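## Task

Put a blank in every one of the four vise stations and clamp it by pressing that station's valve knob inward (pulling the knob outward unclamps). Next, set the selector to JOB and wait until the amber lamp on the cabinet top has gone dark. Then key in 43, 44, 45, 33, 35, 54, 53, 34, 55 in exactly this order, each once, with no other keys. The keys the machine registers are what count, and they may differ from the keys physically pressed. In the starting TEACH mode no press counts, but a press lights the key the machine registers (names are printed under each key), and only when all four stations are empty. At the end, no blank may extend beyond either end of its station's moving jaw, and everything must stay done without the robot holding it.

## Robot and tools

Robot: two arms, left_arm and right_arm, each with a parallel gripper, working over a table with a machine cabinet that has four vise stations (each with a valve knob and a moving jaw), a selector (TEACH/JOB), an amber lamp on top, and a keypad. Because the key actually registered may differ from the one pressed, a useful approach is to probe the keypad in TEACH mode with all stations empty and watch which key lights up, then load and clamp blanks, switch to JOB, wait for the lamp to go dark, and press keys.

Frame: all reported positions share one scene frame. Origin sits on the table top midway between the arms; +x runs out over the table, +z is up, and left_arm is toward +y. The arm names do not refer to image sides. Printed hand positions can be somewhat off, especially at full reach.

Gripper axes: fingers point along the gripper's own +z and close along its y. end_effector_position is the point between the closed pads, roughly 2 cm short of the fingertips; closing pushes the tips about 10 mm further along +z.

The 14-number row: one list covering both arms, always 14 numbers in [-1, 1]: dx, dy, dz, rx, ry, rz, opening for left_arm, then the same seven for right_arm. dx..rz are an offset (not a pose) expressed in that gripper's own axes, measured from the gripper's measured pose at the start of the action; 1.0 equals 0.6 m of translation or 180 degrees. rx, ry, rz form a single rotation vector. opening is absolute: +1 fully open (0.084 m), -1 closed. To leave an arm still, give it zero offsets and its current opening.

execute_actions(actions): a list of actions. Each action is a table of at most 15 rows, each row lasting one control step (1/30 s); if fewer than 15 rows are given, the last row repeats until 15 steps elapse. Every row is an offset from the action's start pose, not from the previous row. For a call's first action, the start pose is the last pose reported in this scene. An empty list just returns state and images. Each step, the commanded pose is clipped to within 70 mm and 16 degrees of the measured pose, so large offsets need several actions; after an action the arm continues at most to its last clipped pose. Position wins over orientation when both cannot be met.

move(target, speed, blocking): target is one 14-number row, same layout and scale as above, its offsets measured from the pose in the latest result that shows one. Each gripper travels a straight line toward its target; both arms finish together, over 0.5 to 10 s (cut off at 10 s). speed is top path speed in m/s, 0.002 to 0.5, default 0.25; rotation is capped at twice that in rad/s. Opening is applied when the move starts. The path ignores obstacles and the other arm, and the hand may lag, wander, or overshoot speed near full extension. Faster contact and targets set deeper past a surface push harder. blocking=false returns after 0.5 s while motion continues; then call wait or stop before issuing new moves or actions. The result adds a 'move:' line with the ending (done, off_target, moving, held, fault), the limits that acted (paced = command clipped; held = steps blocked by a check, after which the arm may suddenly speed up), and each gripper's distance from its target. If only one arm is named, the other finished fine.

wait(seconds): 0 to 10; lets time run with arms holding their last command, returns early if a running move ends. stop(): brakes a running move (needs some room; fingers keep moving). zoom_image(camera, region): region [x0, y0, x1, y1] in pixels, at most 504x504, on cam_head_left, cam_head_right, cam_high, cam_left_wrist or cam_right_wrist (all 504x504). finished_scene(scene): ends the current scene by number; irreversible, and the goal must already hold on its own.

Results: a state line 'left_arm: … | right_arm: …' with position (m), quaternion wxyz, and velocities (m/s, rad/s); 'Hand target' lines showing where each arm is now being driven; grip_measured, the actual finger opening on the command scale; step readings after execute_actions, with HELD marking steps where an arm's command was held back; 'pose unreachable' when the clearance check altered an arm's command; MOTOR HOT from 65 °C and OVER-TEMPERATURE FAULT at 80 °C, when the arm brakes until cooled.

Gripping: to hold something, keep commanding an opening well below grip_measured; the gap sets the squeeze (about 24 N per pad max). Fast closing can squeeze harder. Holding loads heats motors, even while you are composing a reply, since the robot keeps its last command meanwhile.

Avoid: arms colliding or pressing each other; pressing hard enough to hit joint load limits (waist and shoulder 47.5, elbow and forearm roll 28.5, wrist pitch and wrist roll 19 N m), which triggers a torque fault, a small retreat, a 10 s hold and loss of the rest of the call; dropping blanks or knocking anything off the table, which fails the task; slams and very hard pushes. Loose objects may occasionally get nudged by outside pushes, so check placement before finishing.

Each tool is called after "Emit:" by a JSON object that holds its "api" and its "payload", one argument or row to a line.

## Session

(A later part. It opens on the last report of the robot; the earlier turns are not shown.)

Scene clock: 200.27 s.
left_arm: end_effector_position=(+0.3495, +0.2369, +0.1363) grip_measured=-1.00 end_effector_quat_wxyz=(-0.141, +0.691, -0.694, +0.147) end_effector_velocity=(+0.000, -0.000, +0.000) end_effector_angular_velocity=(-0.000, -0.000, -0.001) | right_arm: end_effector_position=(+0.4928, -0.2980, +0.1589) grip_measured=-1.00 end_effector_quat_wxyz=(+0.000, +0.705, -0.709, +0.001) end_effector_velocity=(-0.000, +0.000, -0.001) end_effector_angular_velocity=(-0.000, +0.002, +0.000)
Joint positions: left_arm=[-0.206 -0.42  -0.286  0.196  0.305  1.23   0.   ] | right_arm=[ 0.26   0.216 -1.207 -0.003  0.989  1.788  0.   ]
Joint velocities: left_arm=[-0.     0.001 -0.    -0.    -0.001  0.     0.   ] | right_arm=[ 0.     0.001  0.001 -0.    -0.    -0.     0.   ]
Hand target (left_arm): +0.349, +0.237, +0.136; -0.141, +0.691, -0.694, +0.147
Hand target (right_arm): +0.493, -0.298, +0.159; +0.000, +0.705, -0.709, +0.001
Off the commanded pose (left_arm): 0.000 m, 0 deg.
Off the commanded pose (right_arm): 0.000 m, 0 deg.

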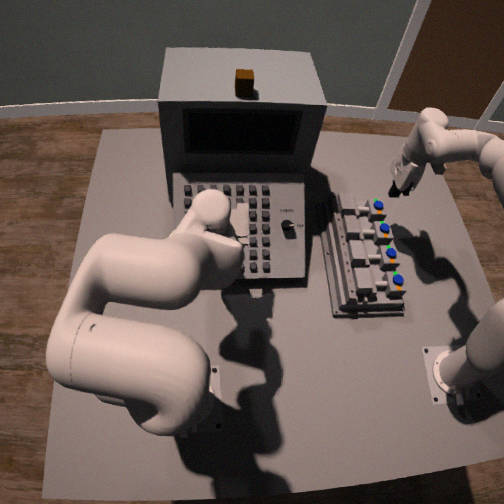

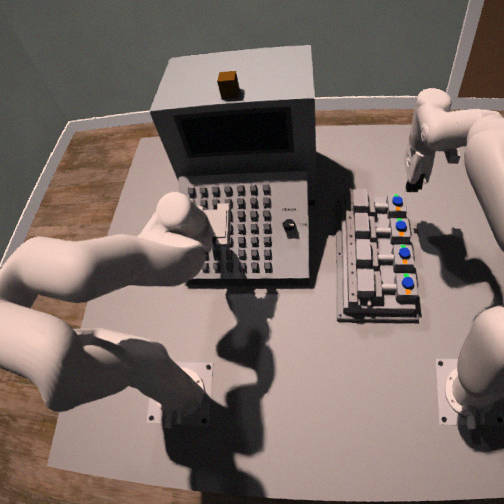

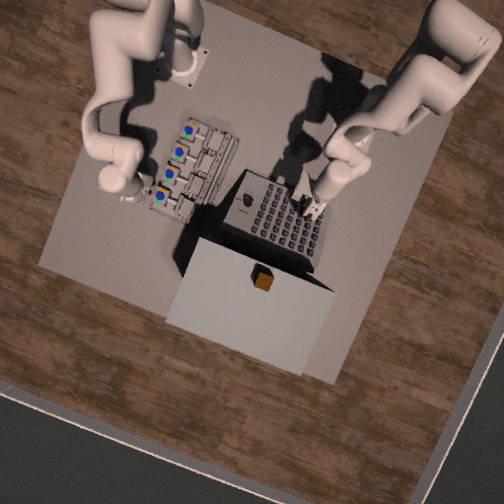

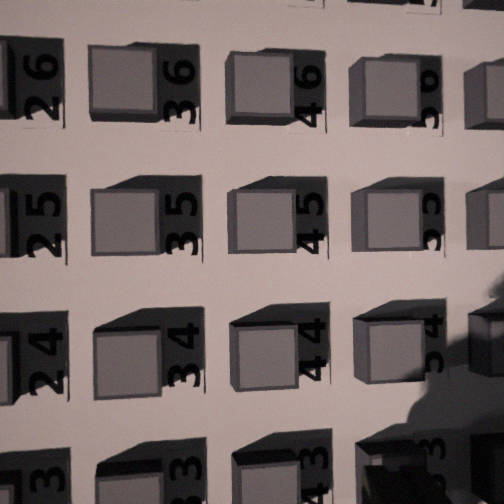

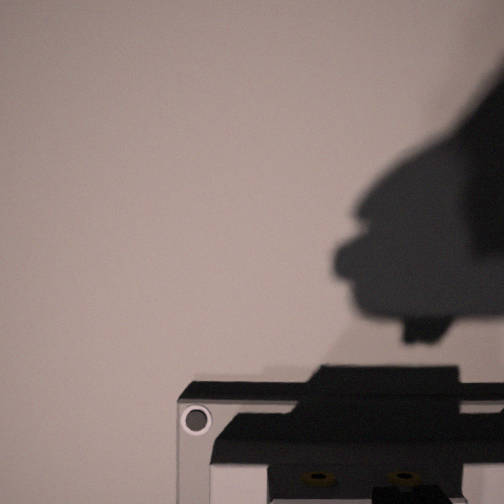

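Emit:
{"api": "execute_actions", "payload": {
  "actions": [
    [[0,0.002,0.007,0,0,0,-1,0,0,0,0,0,0,-1],[0,0.002,0.012,0,0,0,-1,0,0,0,0,0,0,-1],[0,0.002,0.017,0,0,0,-1,0,0,0,0,0,0,-1],[0,0.002,0.022,0,0,0,-1,0,0,0,0,0,0,-1],[0,0.002,0.027,0,0,0,-1,0,0,0,0,0,0,-1],[0,0.002,0.032,0,0,0,-1,0,0,0,0,0,0,-1]]
  ]
}}

Emit:
{"api": "execute_actions", "payload": {
  "actions": [
    [[0,0.003,-0.012,0,0,0,-1,0,0,0,0,0,0,-1],[0,0.004,-0.02,0,0,0,-1,0,0,0,0,0,0,-1],[0,0.004,-0.027,0,0,0,-1,0,0,0,0,0,0,-1]]
  ]
}}

Emit:
{"api": "move", "payload": {
  "target": [-0.055,0,0.002,-0.002,0,0,-1,0,0,0,0,0,0,-1],
  "speed": 0.3
}}

Scene clock: 202.63 s.
left_arm: end_effector_position=(+0.3557, +0.2367, +0.1231) grip_measured=-1.00 end_effector_quat_wxyz=(-0.144, +0.690, -0.694, +0.150) end_effector_velocity=(+0.002, -0.000, +0.002) end_effector_angular_velocity=(-0.003, -0.027, +0.002) | right_arm: end_effector_position=(+0.4928, -0.2980, +0.1589) grip_measured=-1.00 end_effector_quat_wxyz=(+0.000, +0.705, -0.709, +0.001) end_effector_velocity=(+0.000, +0.000, -0.000) end_effector_angular_velocity=(-0.000, +0.000, +0.001)
Joint positions: left_arm=[-0.193 -0.351 -0.288  0.236  0.23   1.201  0.   ] | right_arm=[ 0.26   0.216 -1.207 -0.003  0.989  1.788  0.   ]
Joint velocities: left_arm=[ 0.007 -0.005  0.012  0.033 -0.034 -0.029  0.   ] | right_arm=[ 0.  0. -0. -0.  0. -0.  0.]
Hand target (left_arm): +0.356, +0.237, +0.118; -0.141, +0.691, -0.694, +0.147
Hand target (right_arm): +0.493, -0.298, +0.159; +0.000, +0.705, -0.709, +0.001
Off the commanded pose (left_arm): 0.005 m, 0 deg.
Off the commanded pose (right_arm): 0.000 m, 0 deg.
Step readings (end_effector_position):
0: left_arm (+0.3495, +0.2369, +0.1363) | right_arm (+0.4928, -0.2980, +0.1589)
1: left_arm (+0.3495, +0.2369, +0.1363) | right_arm (+0.4928, -0.2980, +0.1589)
2: left_arm (+0.3498, +0.2369, +0.1360) | right_arm (+0.4928, -0.2980, +0.1589)
4: left_arm (+0.3506, +0.2368, +0.1333) | right_arm (+0.4928, -0.2980, +0.1589)
8: left_arm (+0.3533, +0.2368, +0.1248) | right_arm (+0.4928, -0.2980, +0.1589)
15: end_effector_position above

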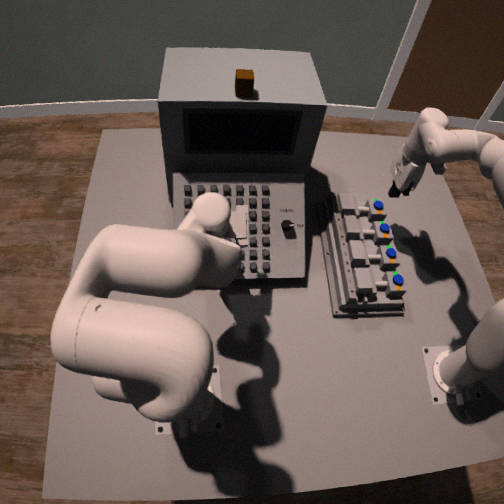

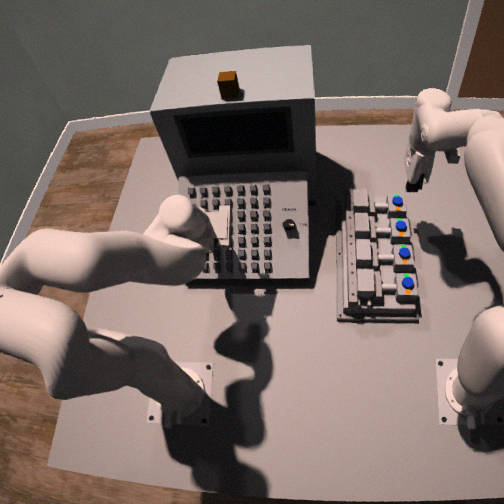

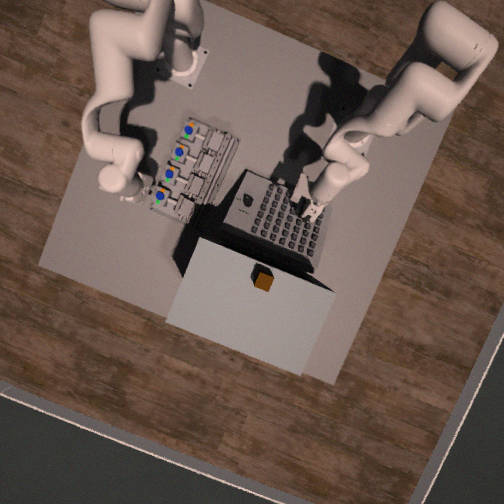

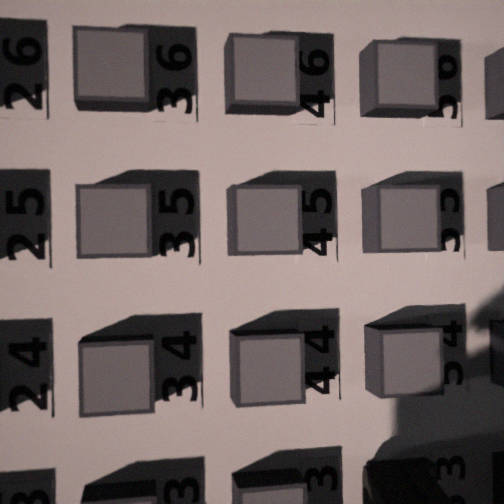

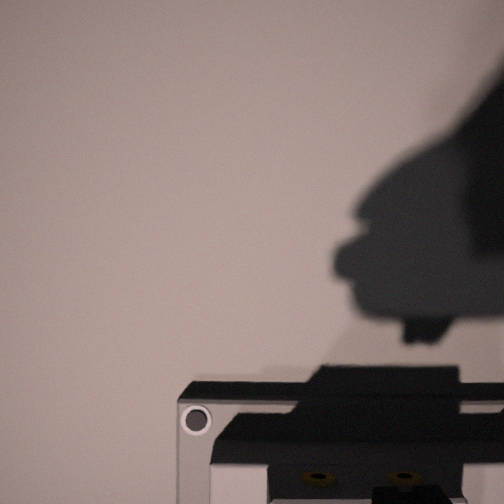

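Scene clock: 203.13 s.
left_arm: end_effector_position=(+0.3472, +0.2368, +0.1362) grip_measured=-1.00 end_effector_quat_wxyz=(-0.143, +0.690, -0.693, +0.150) end_effector_velocity=(-0.003, +0.000, +0.005) end_effector_angular_velocity=(+0.003, +0.001, -0.004) | right_arm: end_effector_position=(+0.4928, -0.2980, +0.1589) grip_measured=-1.00 end_effector_quat_wxyz=(+0.000, +0.705, -0.709, +0.001) end_effector_velocity=(+0.000, +0.000, +0.001) end_effector_angular_velocity=(+0.000, -0.002, +0.000)
Joint positions: left_arm=[-0.207 -0.432 -0.272  0.203  0.296  1.224  0.   ] | right_arm=[ 0.26   0.216 -1.207 -0.003  0.989  1.788  0.   ]
Joint velocities: left_arm=[-0.004 -0.028  0.004 -0.007  0.025  0.009  0.   ] | right_arm=[-0.    -0.001 -0.     0.    -0.    -0.     0.   ]
Hand target (left_arm): +0.347, +0.237, +0.137; -0.144, +0.690, -0.694, +0.150
Hand target (right_arm): +0.493, -0.298, +0.159; +0.000, +0.705, -0.709, +0.001
Off the commanded pose (left_arm): 0.001 m, 0 deg.
Off the commanded pose (right_arm): 0.000 m, 0 deg.
Step readings (end_effector_position):
0: left_arm (+0.3557, +0.2367, +0.1231) | right_arm (+0.4928, -0.2980, +0.1589)
1: left_arm (+0.3557, +0.2367, +0.1232) | right_arm (+0.4928, -0.2980, +0.1589)
2: left_arm (+0.3552, +0.2367, +0.1239) | right_arm (+0.4928, -0.2980, +0.1589)
4: left_arm (+0.3531, +0.2368, +0.1261) | right_arm (+0.4928, -0.2980, +0.1589)
8: left_arm (+0.3501, +0.2364, +0.1338) | right_arm (+0.4928, -0.2980, +0.1589)
15: end_effector_position above

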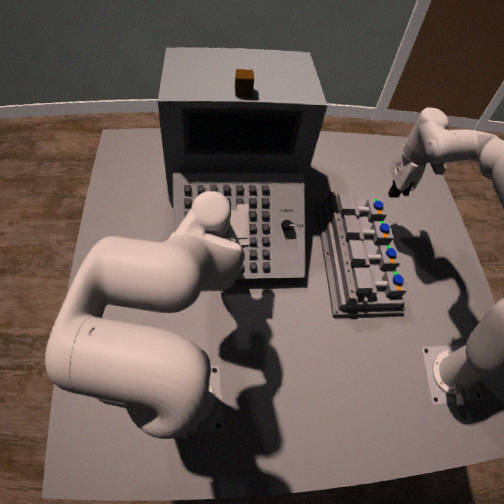

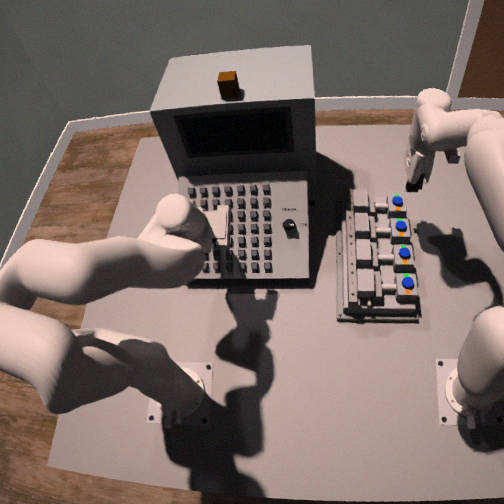

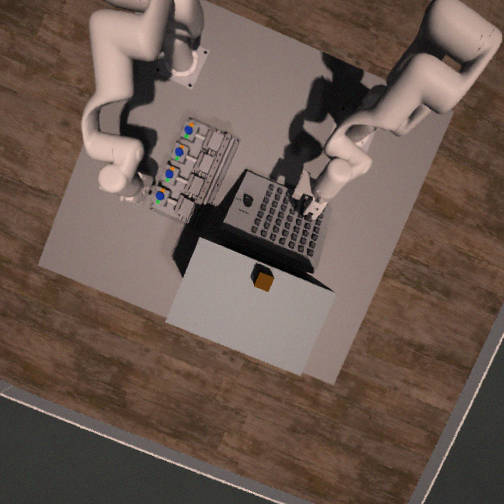

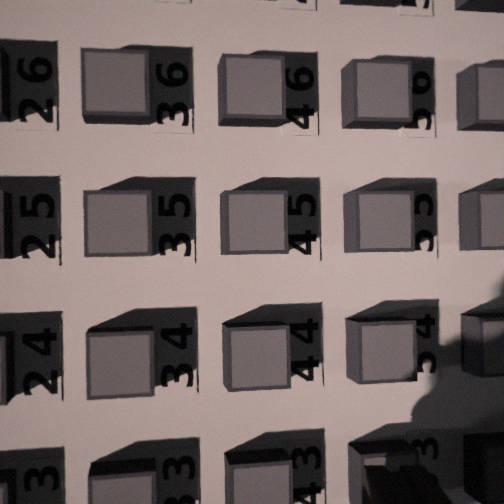

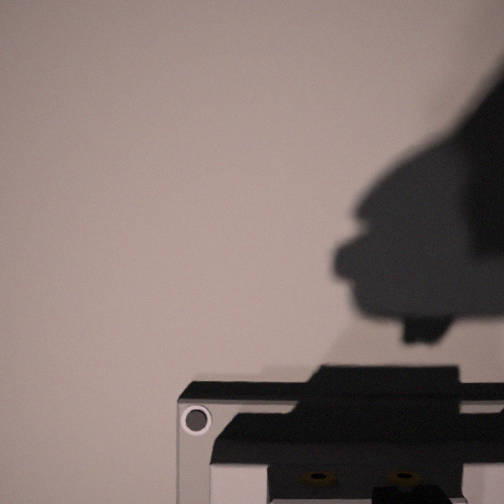

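Scene clock: 203.97 s.
left_arm: end_effector_position=(+0.3480, +0.2696, +0.1349) grip_measured=-1.00 end_effector_quat_wxyz=(-0.142, +0.690, -0.694, +0.147) end_effector_velocity=(+0.000, +0.002, +0.000) end_effector_angular_velocity=(-0.005, +0.002, -0.004) | right_arm: end_effector_position=(+0.4928, -0.2980, +0.1589) grip_measured=-1.00 end_effector_quat_wxyz=(+0.000, +0.705, -0.709, +0.001) end_effector_velocity=(-0.000, +0.001, -0.001) end_effector_angular_velocity=(+0.002, +0.003, -0.002)
Joint positions: left_arm=[-0.12  -0.443 -0.258  0.085  0.291  1.416  0.   ] | right_arm=[ 0.26   0.216 -1.207 -0.003  0.989  1.788  0.   ]
Joint velocities: left_arm=[ 0.005 -0.    -0.001 -0.029  0.002  0.034  0.   ] | right_arm=[0.    0.003 0.    0.003 0.    0.    0.   ]
Hand target (left_arm): +0.348, +0.270, +0.135; -0.141, +0.690, -0.694, +0.148
Hand target (right_arm): +0.493, -0.298, +0.159; +0.000, +0.705, -0.709, +0.001
Off the commanded pose (left_arm): 0.000 m, 0 deg.
Off the commanded pose (right_arm): 0.000 m, 0 deg.
move: done

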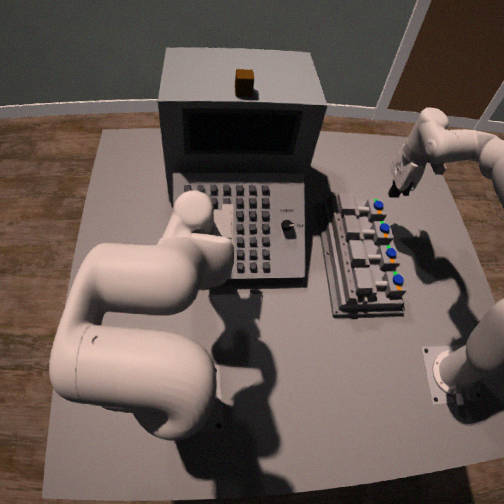

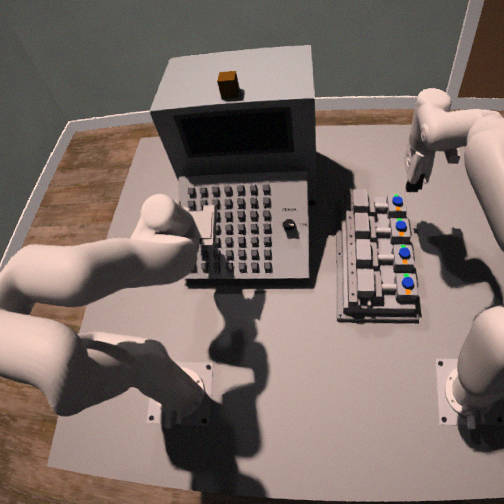

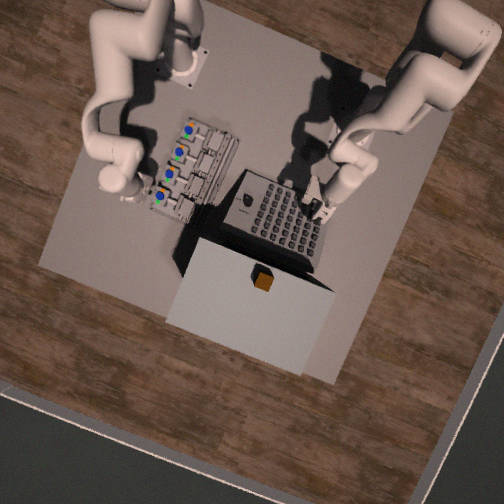

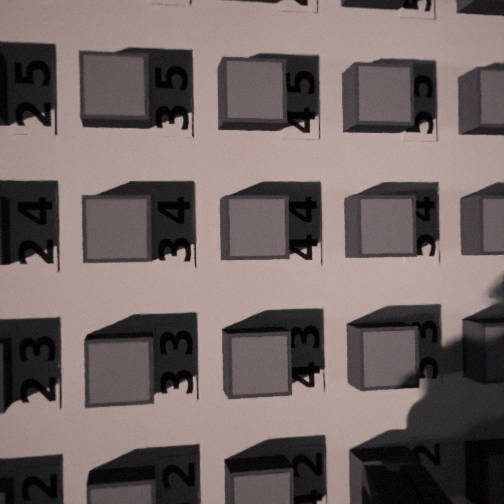

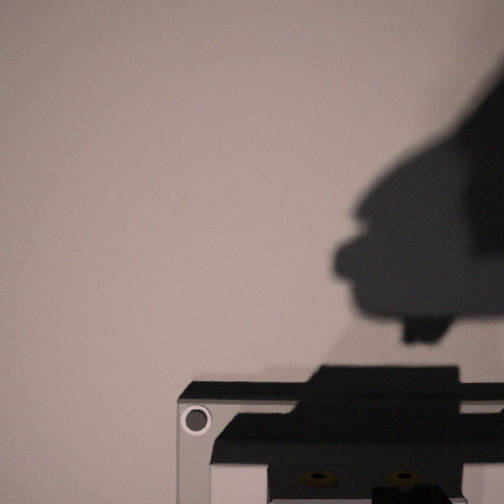

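Emit:
{"api": "execute_actions", "payload": {
  "actions": [
    [[0,0,0.007,0,0,0,-1,0,0,0,0,0,0,-1],[0,0,0.012,0,0,0,-1,0,0,0,0,0,0,-1],[0,0,0.017,0,0,0,-1,0,0,0,0,0,0,-1],[0,0,0.022,0,0,0,-1,0,0,0,0,0,0,-1],[0,0,0.027,0,0,0,-1,0,0,0,0,0,0,-1],[0,0,0.031,0,0,0,-1,0,0,0,0,0,0,-1]]
  ]
}}

Emit:
{"api": "execute_actions", "payload": {
  "actions": [
    [[0,0.003,-0.012,0,0,0,-1,0,0,0,0,0,0,-1],[0,0.004,-0.022,0,0,0,-1,0,0,0,0,0,0,-1],[0,0.004,-0.032,0,0,0,-1,0,0,0,0,0,0,-1],[0,0.004,-0.04,0,0,0,-1,0,0,0,0,0,0,-1],[0,0.004,-0.047,0,0,0,-1,0,0,0,0,0,0,-1]]
  ]
}}

Emit:
{"api": "move", "payload": {
  "target": [0.055,-0.112,0,-0.002,0,0,-1,0,0,0,0,0,0,-1],
  "speed": 0.3
}}

Scene clock: 205.87 s.
left_arm: end_effector_position=(+0.3551, +0.2694, +0.1229) grip_measured=-1.00 end_effector_quat_wxyz=(-0.145, +0.690, -0.693, +0.150) end_effector_velocity=(+0.003, -0.000, +0.003) end_effector_angular_velocity=(-0.002, -0.029, +0.002) | right_arm: end_effector_position=(+0.4928, -0.2980, +0.1589) grip_measured=-1.00 end_effector_quat_wxyz=(+0.000, +0.705, -0.709, +0.001) end_effector_velocity=(-0.000, +0.000, -0.001) end_effector_angular_velocity=(+0.000, +0.003, +0.000)
Joint positions: left_arm=[-0.113 -0.372 -0.264  0.103  0.217  1.404  0.   ] | right_arm=[ 0.26   0.216 -1.207 -0.003  0.989  1.788  0.   ]
Joint velocities: left_arm=[ 0.003 -0.005  0.012  0.015 -0.036 -0.014  0.   ] | right_arm=[ 0.     0.003 -0.     0.001  0.    -0.     0.   ]
Hand target (left_arm): +0.355, +0.269, +0.118; -0.142, +0.690, -0.694, +0.147
Hand target (right_arm): +0.493, -0.298, +0.159; +0.000, +0.705, -0.709, +0.001
Off the commanded pose (left_arm): 0.005 m, 0 deg.
Off the commanded pose (right_arm): 0.000 m, 0 deg.
Step readings (end_effector_position):
0: left_arm (+0.3480, +0.2698, +0.1349) | right_arm (+0.4928, -0.2980, +0.1589)
1: left_arm (+0.3480, +0.2698, +0.1349) | right_arm (+0.4928, -0.2980, +0.1589)
2: left_arm (+0.3484, +0.2698, +0.1346) | right_arm (+0.4928, -0.2980, +0.1589)
4: left_arm (+0.3496, +0.2696, +0.1322) | right_arm (+0.4928, -0.2980, +0.1589)
8: left_arm (+0.3528, +0.2695, +0.1243) | right_arm (+0.4928, -0.2980, +0.1589)
15: end_effector_position above

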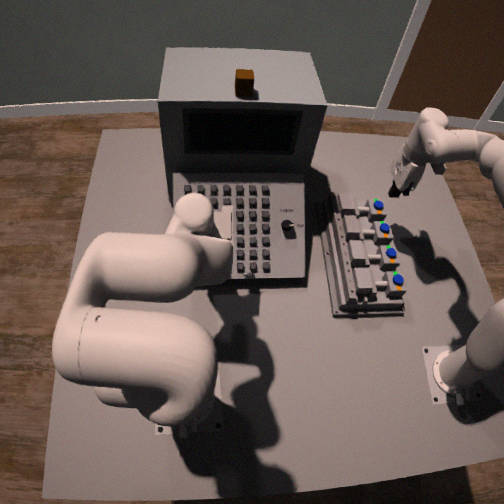

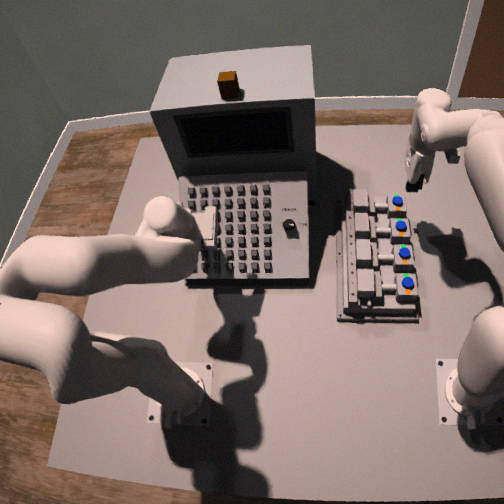

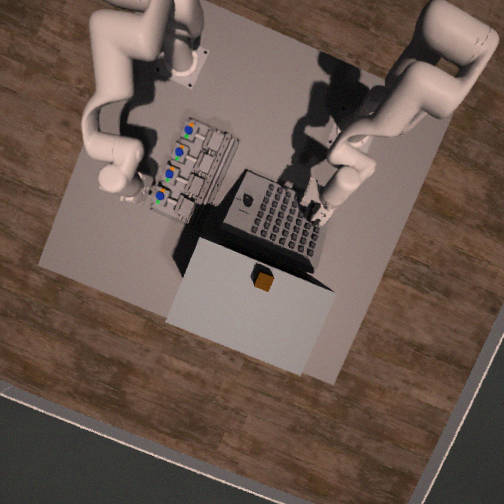

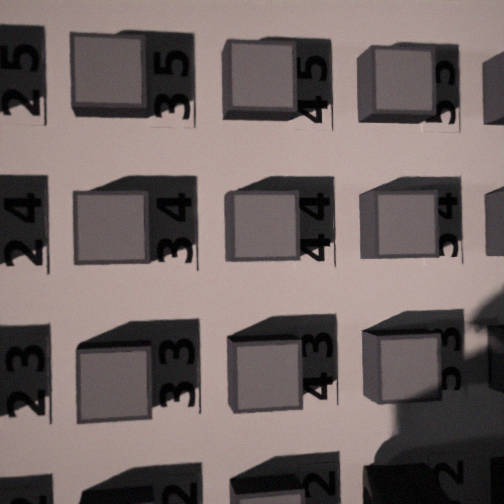

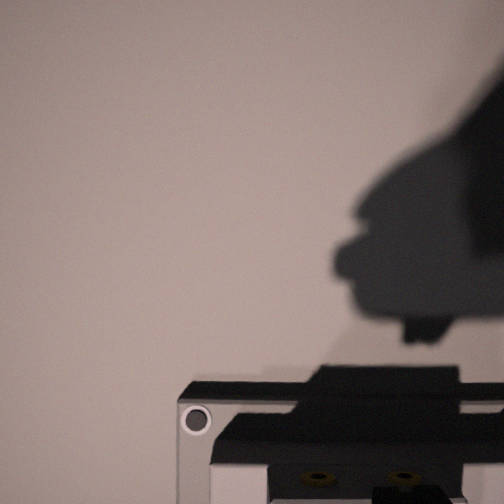

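Scene clock: 206.37 s.
left_arm: end_effector_position=(+0.3422, +0.2696, +0.1465) grip_measured=-1.00 end_effector_quat_wxyz=(-0.144, +0.690, -0.693, +0.150) end_effector_velocity=(-0.010, +0.001, +0.006) end_effector_angular_velocity=(+0.002, +0.015, -0.001) | right_arm: end_effector_position=(+0.4928, -0.2980, +0.1589) grip_measured=-1.00 end_effector_quat_wxyz=(+0.000, +0.705, -0.709, +0.001) end_effector_velocity=(+0.000, +0.000, +0.001) end_effector_angular_velocity=(+0.002, -0.001, -0.001)
Joint positions: left_arm=[-0.124 -0.51  -0.246  0.079  0.337  1.42   0.   ] | right_arm=[ 0.26   0.216 -1.207 -0.003  0.989  1.788  0.   ]
Joint velocities: left_arm=[-0.002 -0.062  0.012 -0.01   0.065  0.01   0.   ] | right_arm=[-0.    -0.001 -0.001  0.002  0.    -0.     0.   ]
Hand target (left_arm): +0.341, +0.270, +0.148; -0.144, +0.690, -0.694, +0.150
Hand target (right_arm): +0.493, -0.298, +0.159; +0.000, +0.705, -0.709, +0.001
Off the commanded pose (left_arm): 0.001 m, 0 deg.
Off the commanded pose (right_arm): 0.000 m, 0 deg.
Step readings (end_effector_position):
0: left_arm (+0.3551, +0.2694, +0.1229) | right_arm (+0.4928, -0.2980, +0.1589)
1: left_arm (+0.3551, +0.2694, +0.1230) | right_arm (+0.4928, -0.2980, +0.1589)
2: left_arm (+0.3546, +0.2695, +0.1237) | right_arm (+0.4928, -0.2980, +0.1589)
4: left_arm (+0.3523, +0.2695, +0.1260) | right_arm (+0.4928, -0.2980, +0.1589)
8: left_arm (+0.3478, +0.2692, +0.1391) | right_arm (+0.4928, -0.2980, +0.1589)
15: end_effector_position above

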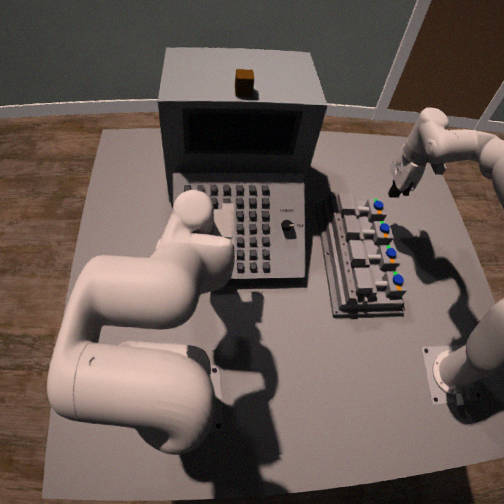

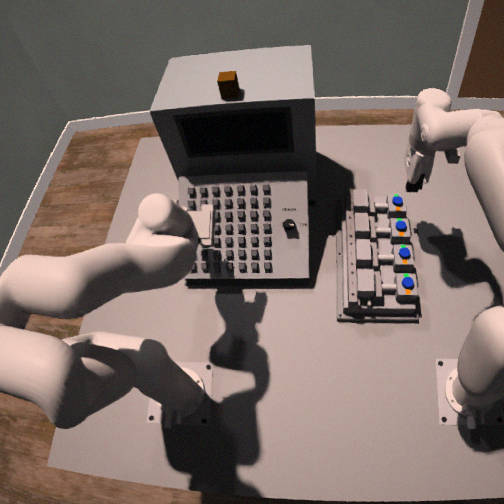

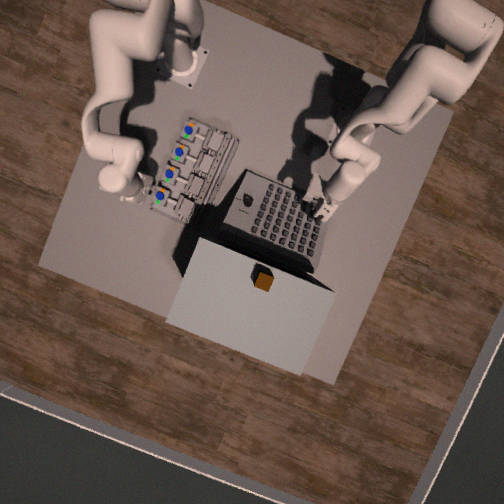

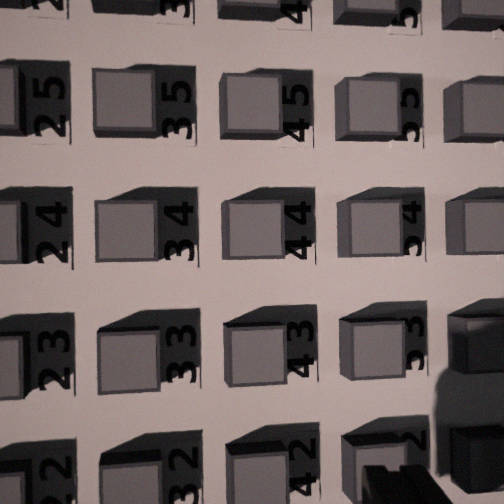

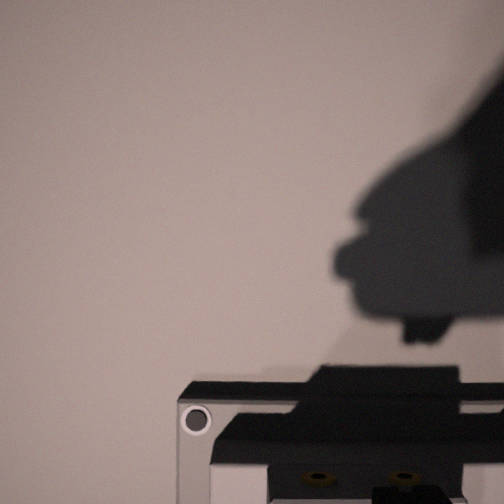

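Scene clock: 207.33 s.
left_arm: end_effector_position=(+0.4030, +0.2363, +0.1740) grip_measured=-1.00 end_effector_quat_wxyz=(-0.142, +0.690, -0.694, +0.148) end_effector_velocity=(+0.002, -0.001, +0.002) end_effector_angular_velocity=(-0.001, -0.003, +0.001) | right_arm: end_effector_position=(+0.4928, -0.2980, +0.1589) grip_measured=-1.00 end_effector_quat_wxyz=(+0.000, +0.705, -0.709, +0.001) end_effector_velocity=(+0.000, -0.001, -0.000) end_effector_angular_velocity=(-0.001, +0.000, -0.000)
Joint positions: left_arm=[-0.195 -0.311 -0.5    0.137  0.404  1.303  0.   ] | right_arm=[ 0.26   0.216 -1.207 -0.003  0.989  1.788  0.   ]
Joint velocities: left_arm=[-0.002  0.005 -0.008  0.002  0.001 -0.004  0.   ] | right_arm=[-0.001  0.001 -0.001 -0.001  0.001 -0.     0.   ]
Hand target (left_arm): +0.403, +0.236, +0.174; -0.142, +0.690, -0.694, +0.148
Hand target (right_arm): +0.493, -0.298, +0.159; +0.000, +0.705, -0.709, +0.001
Off the commanded pose (left_arm): 0.000 m, 0 deg.
Off the commanded pose (right_arm): 0.000 m, 0 deg.
move: done

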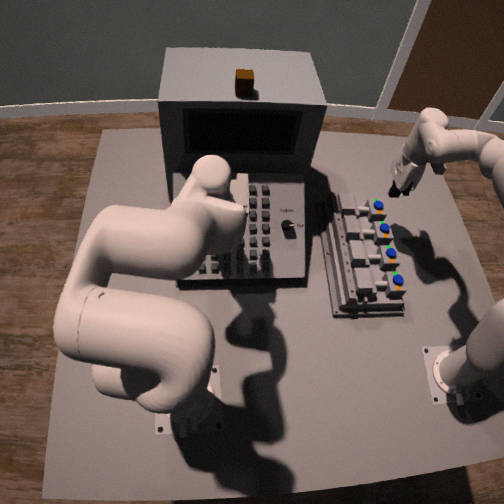

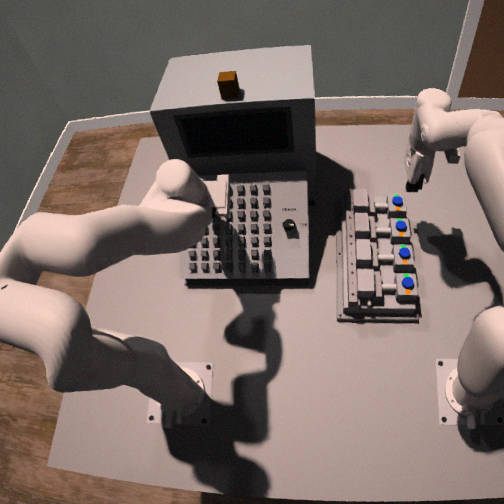

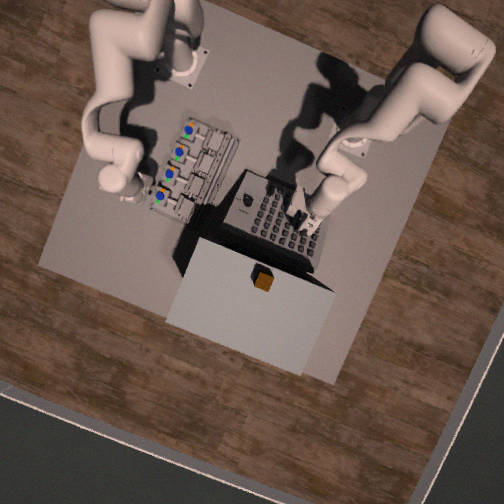

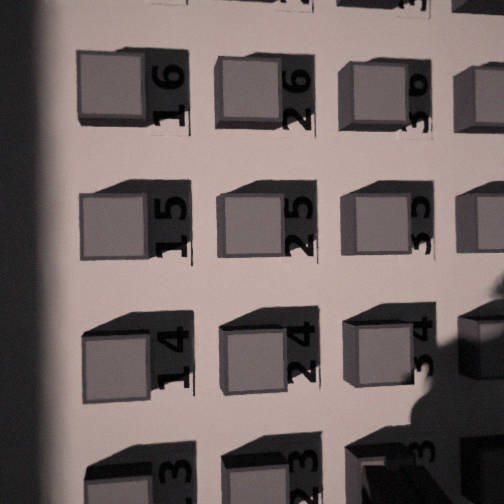

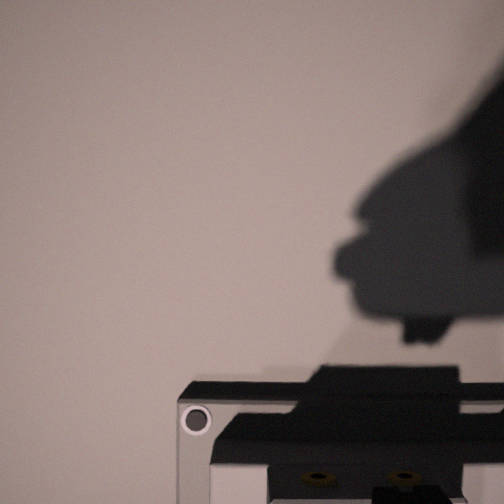

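Emit:
{"api": "execute_actions", "payload": {
  "actions": [
    [[0,-0.001,0.007,0,0,0,-1,0,0,0,0,0,0,-1],[0,-0.001,0.012,0,0,0,-1,0,0,0,0,0,0,-1],[0,-0.001,0.017,0,0,0,-1,0,0,0,0,0,0,-1],[0,-0.001,0.022,0,0,0,-1,0,0,0,0,0,0,-1],[0,-0.001,0.027,0,0,0,-1,0,0,0,0,0,0,-1],[0,-0.001,0.032,0,0,0,-1,0,0,0,0,0,0,-1]]
  ]
}}

Emit:
{"api": "execute_actions", "payload": {
  "actions": [
    [[0,0.003,-0.012,0,0,0,-1,0,0,0,0,0,0,-1],[0,0.004,-0.02,0,0,0,-1,0,0,0,0,0,0,-1],[0,0.004,-0.028,0,0,0,-1,0,0,0,0,0,0,-1]]
  ]
}}

Emit:
{"api": "move", "payload": {
  "target": [0.055,0.107,0.022,-0.002,0,0,-1,0,0,0,0,0,0,-1],
  "speed": 0.3
}}

Scene clock: 209.10 s.
left_arm: end_effector_position=(+0.4107, +0.2360, +0.1615) grip_measured=-1.00 end_effector_quat_wxyz=(-0.144, +0.690, -0.694, +0.150) end_effector_velocity=(+0.002, +0.000, +0.001) end_effector_angular_velocity=(-0.003, -0.021, +0.000) | right_arm: end_effector_position=(+0.4928, -0.2980, +0.1589) grip_measured=-1.00 end_effector_quat_wxyz=(+0.000, +0.705, -0.709, +0.001) end_effector_velocity=(+0.000, +0.000, +0.001) end_effector_angular_velocity=(+0.000, -0.002, +0.000)
Joint positions: left_arm=[-0.189 -0.256 -0.505  0.152  0.348  1.293  0.   ] | right_arm=[ 0.26   0.216 -1.207 -0.003  0.989  1.788  0.   ]
Joint velocities: left_arm=[ 0.003 -0.004  0.01   0.009 -0.028 -0.008  0.   ] | right_arm=[ 0.    -0.    -0.001 -0.     0.     0.     0.   ]
Hand target (left_arm): +0.411, +0.236, +0.157; -0.142, +0.690, -0.694, +0.148
Hand target (right_arm): +0.493, -0.298, +0.159; +0.000, +0.705, -0.709, +0.001
Off the commanded pose (left_arm): 0.005 m, 0 deg.
Off the commanded pose (right_arm): 0.000 m, 0 deg.
Step readings (end_effector_position):
0: left_arm (+0.4033, +0.2362, +0.1741) | right_arm (+0.4928, -0.2980, +0.1589)
1: left_arm (+0.4033, +0.2362, +0.1741) | right_arm (+0.4928, -0.2980, +0.1589)
2: left_arm (+0.4038, +0.2361, +0.1738) | right_arm (+0.4928, -0.2980, +0.1589)
4: left_arm (+0.4052, +0.2361, +0.1714) | right_arm (+0.4928, -0.2980, +0.1589)
8: left_arm (+0.4087, +0.2362, +0.1628) | right_arm (+0.4928, -0.2980, +0.1589)
15: end_effector_position above

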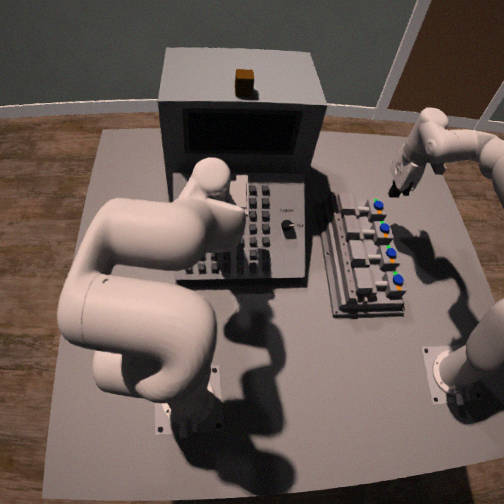

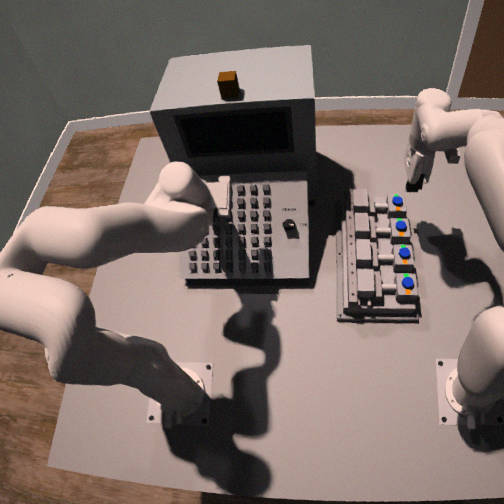

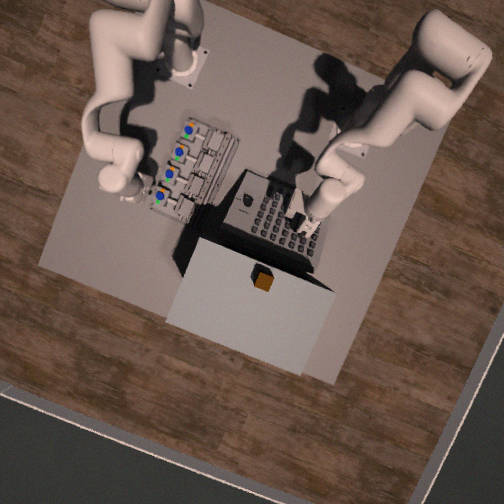

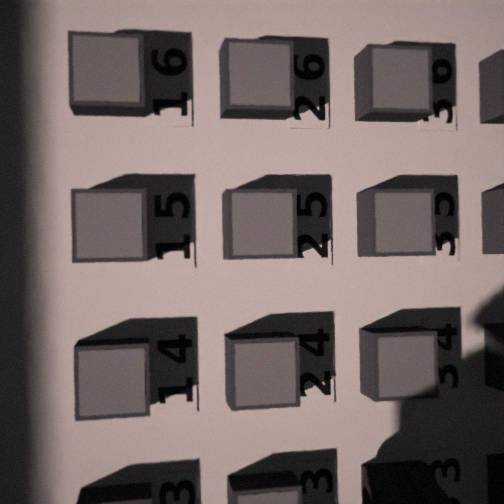

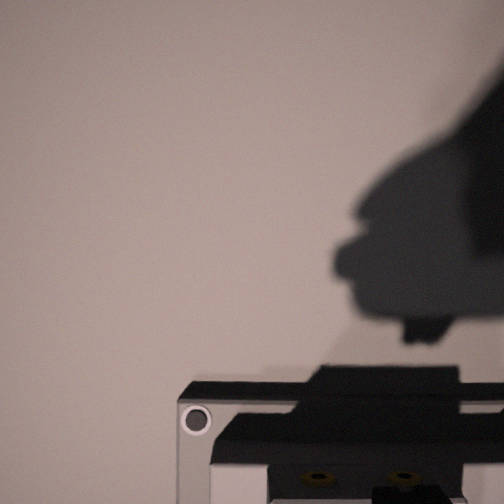

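Scene clock: 209.60 s.
left_arm: end_effector_position=(+0.4019, +0.2362, +0.1749) grip_measured=-1.00 end_effector_quat_wxyz=(-0.144, +0.690, -0.694, +0.150) end_effector_velocity=(-0.003, +0.000, +0.005) end_effector_angular_velocity=(+0.001, -0.001, -0.001) | right_arm: end_effector_position=(+0.4928, -0.2980, +0.1589) grip_measured=-1.00 end_effector_quat_wxyz=(+0.000, +0.705, -0.709, +0.001) end_effector_velocity=(+0.000, +0.000, +0.000) end_effector_angular_velocity=(+0.000, -0.001, +0.000)
Joint positions: left_arm=[-0.195 -0.319 -0.493  0.14   0.401  1.301  0.   ] | right_arm=[ 0.26   0.216 -1.207 -0.003  0.989  1.788  0.   ]
Joint velocities: left_arm=[-0.002 -0.022  0.003 -0.002  0.018  0.002  0.   ] | right_arm=[ 0.    -0.    -0.001  0.     0.     0.     0.   ]
Hand target (left_arm): +0.402, +0.236, +0.176; -0.144, +0.689, -0.694, +0.151
Hand target (right_arm): +0.493, -0.298, +0.159; +0.000, +0.705, -0.709, +0.001
Off the commanded pose (left_arm): 0.001 m, 0 deg.
Off the commanded pose (right_arm): 0.000 m, 0 deg.
Step readings (end_effector_position):
0: left_arm (+0.4107, +0.2360, +0.1615) | right_arm (+0.4928, -0.2980, +0.1589)
1: left_arm (+0.4107, +0.2360, +0.1616) | right_arm (+0.4928, -0.2980, +0.1589)
2: left_arm (+0.4102, +0.2361, +0.1623) | right_arm (+0.4928, -0.2980, +0.1589)
4: left_arm (+0.4079, +0.2362, +0.1642) | right_arm (+0.4928, -0.2980, +0.1589)
8: left_arm (+0.4043, +0.2360, +0.1719) | right_arm (+0.4928, -0.2980, +0.1589)
15: end_effector_position above

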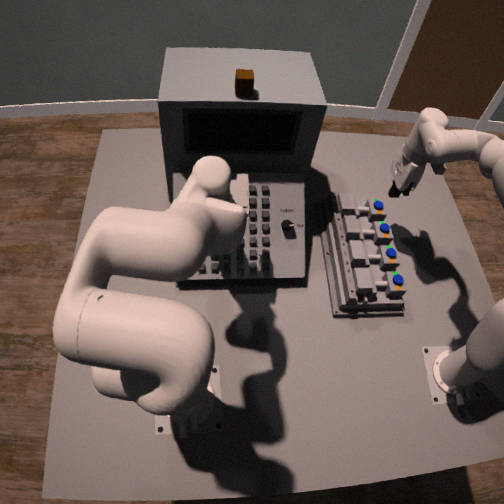

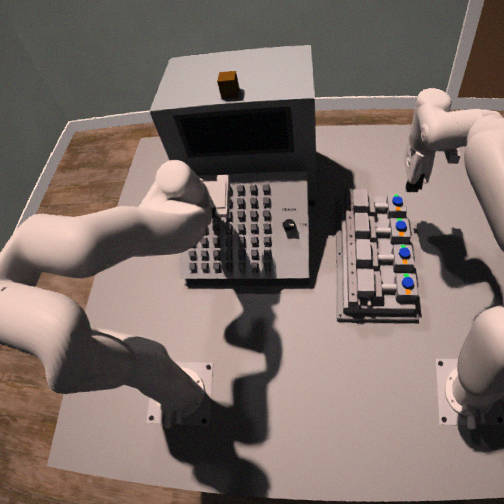

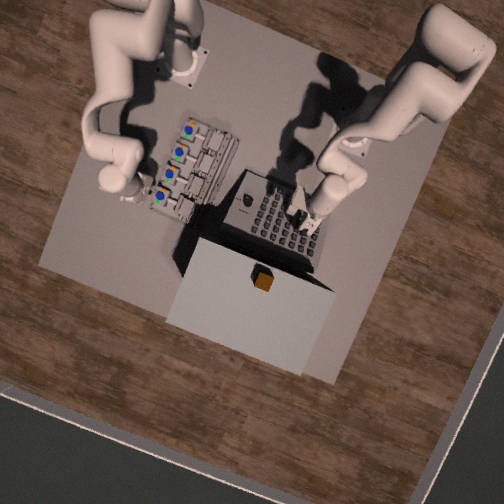

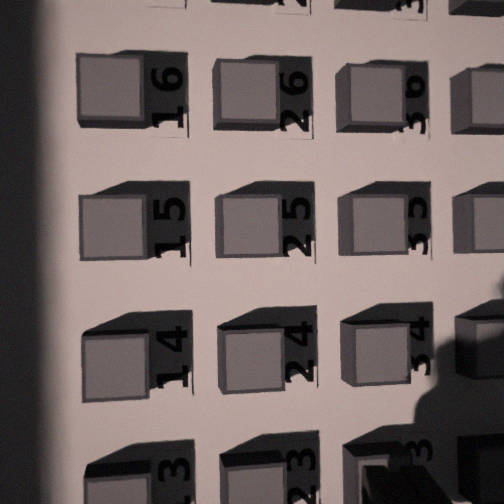

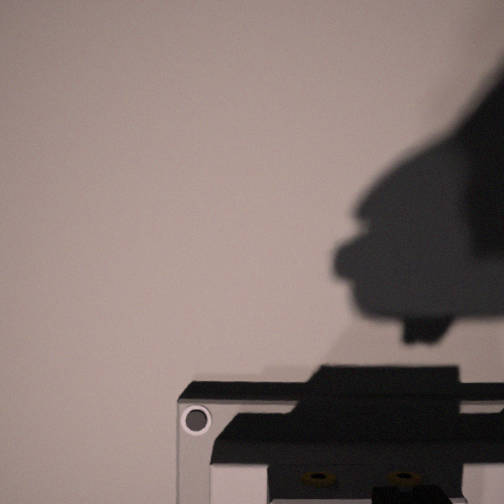

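Scene clock: 210.50 s.
left_arm: end_effector_position=(+0.3486, +0.2036, +0.1372) grip_measured=-1.00 end_effector_quat_wxyz=(-0.141, +0.690, -0.694, +0.148) end_effector_velocity=(-0.003, -0.001, -0.002) end_effector_angular_velocity=(+0.007, -0.001, +0.006) | right_arm: end_effector_position=(+0.4928, -0.2980, +0.1589) grip_measured=-1.00 end_effector_quat_wxyz=(+0.000, +0.705, -0.709, +0.001) end_effector_velocity=(+0.000, +0.000, -0.000) end_effector_angular_velocity=(-0.000, +0.000, +0.000)
Joint positions: left_arm=[-0.295 -0.393 -0.316  0.296  0.319  1.055  0.   ] | right_arm=[ 0.26   0.216 -1.207 -0.003  0.989  1.788  0.   ]
Joint velocities: left_arm=[-0.004 -0.003  0.007  0.034  0.001 -0.039  0.   ] | right_arm=[ 0.     0.001 -0.    -0.    -0.    -0.     0.   ]
Hand target (left_arm): +0.348, +0.203, +0.137; -0.141, +0.690, -0.694, +0.148
Hand target (right_arm): +0.493, -0.298, +0.159; +0.000, +0.705, -0.709, +0.001
Off the commanded pose (left_arm): 0.000 m, 0 deg.
Off the commanded pose (right_arm): 0.000 m, 0 deg.
move: done

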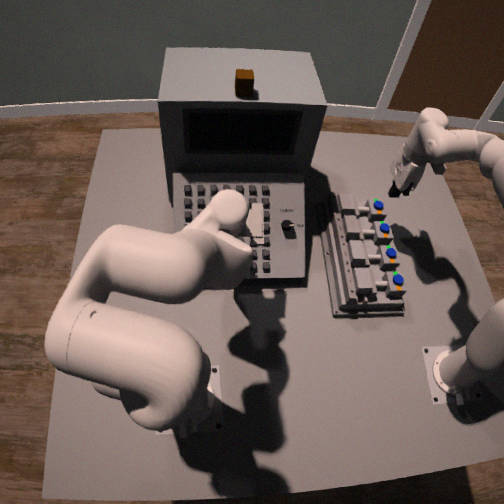

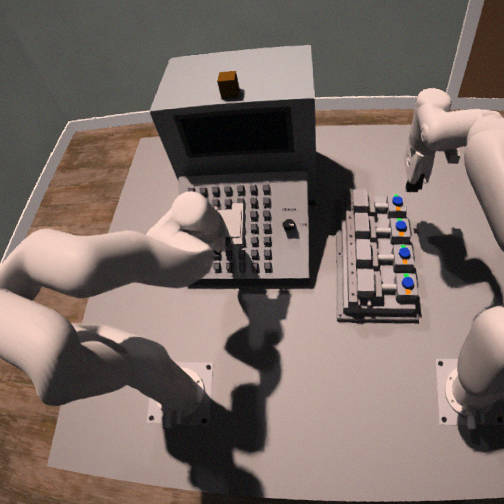

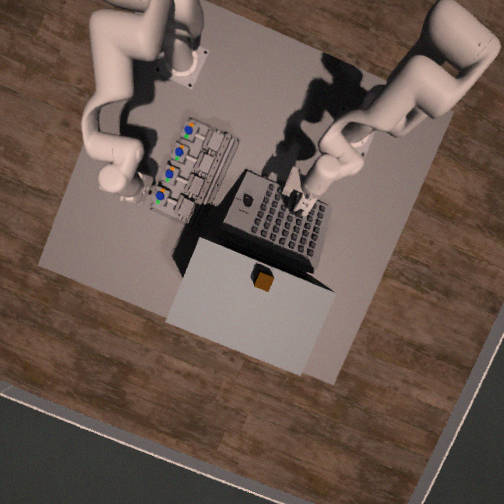

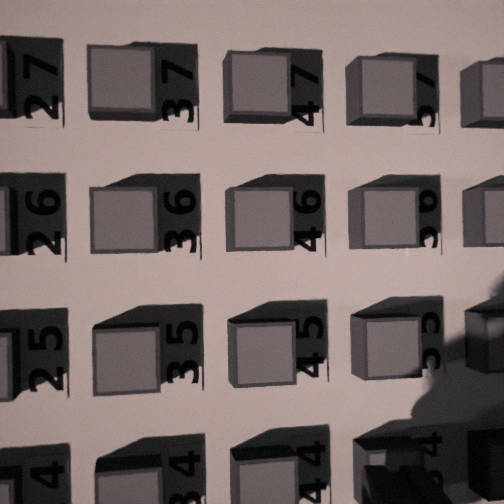

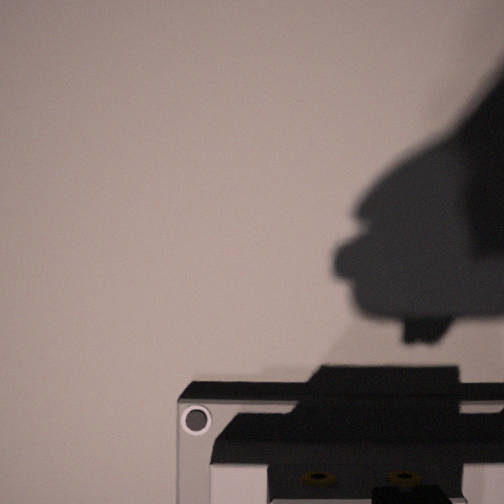

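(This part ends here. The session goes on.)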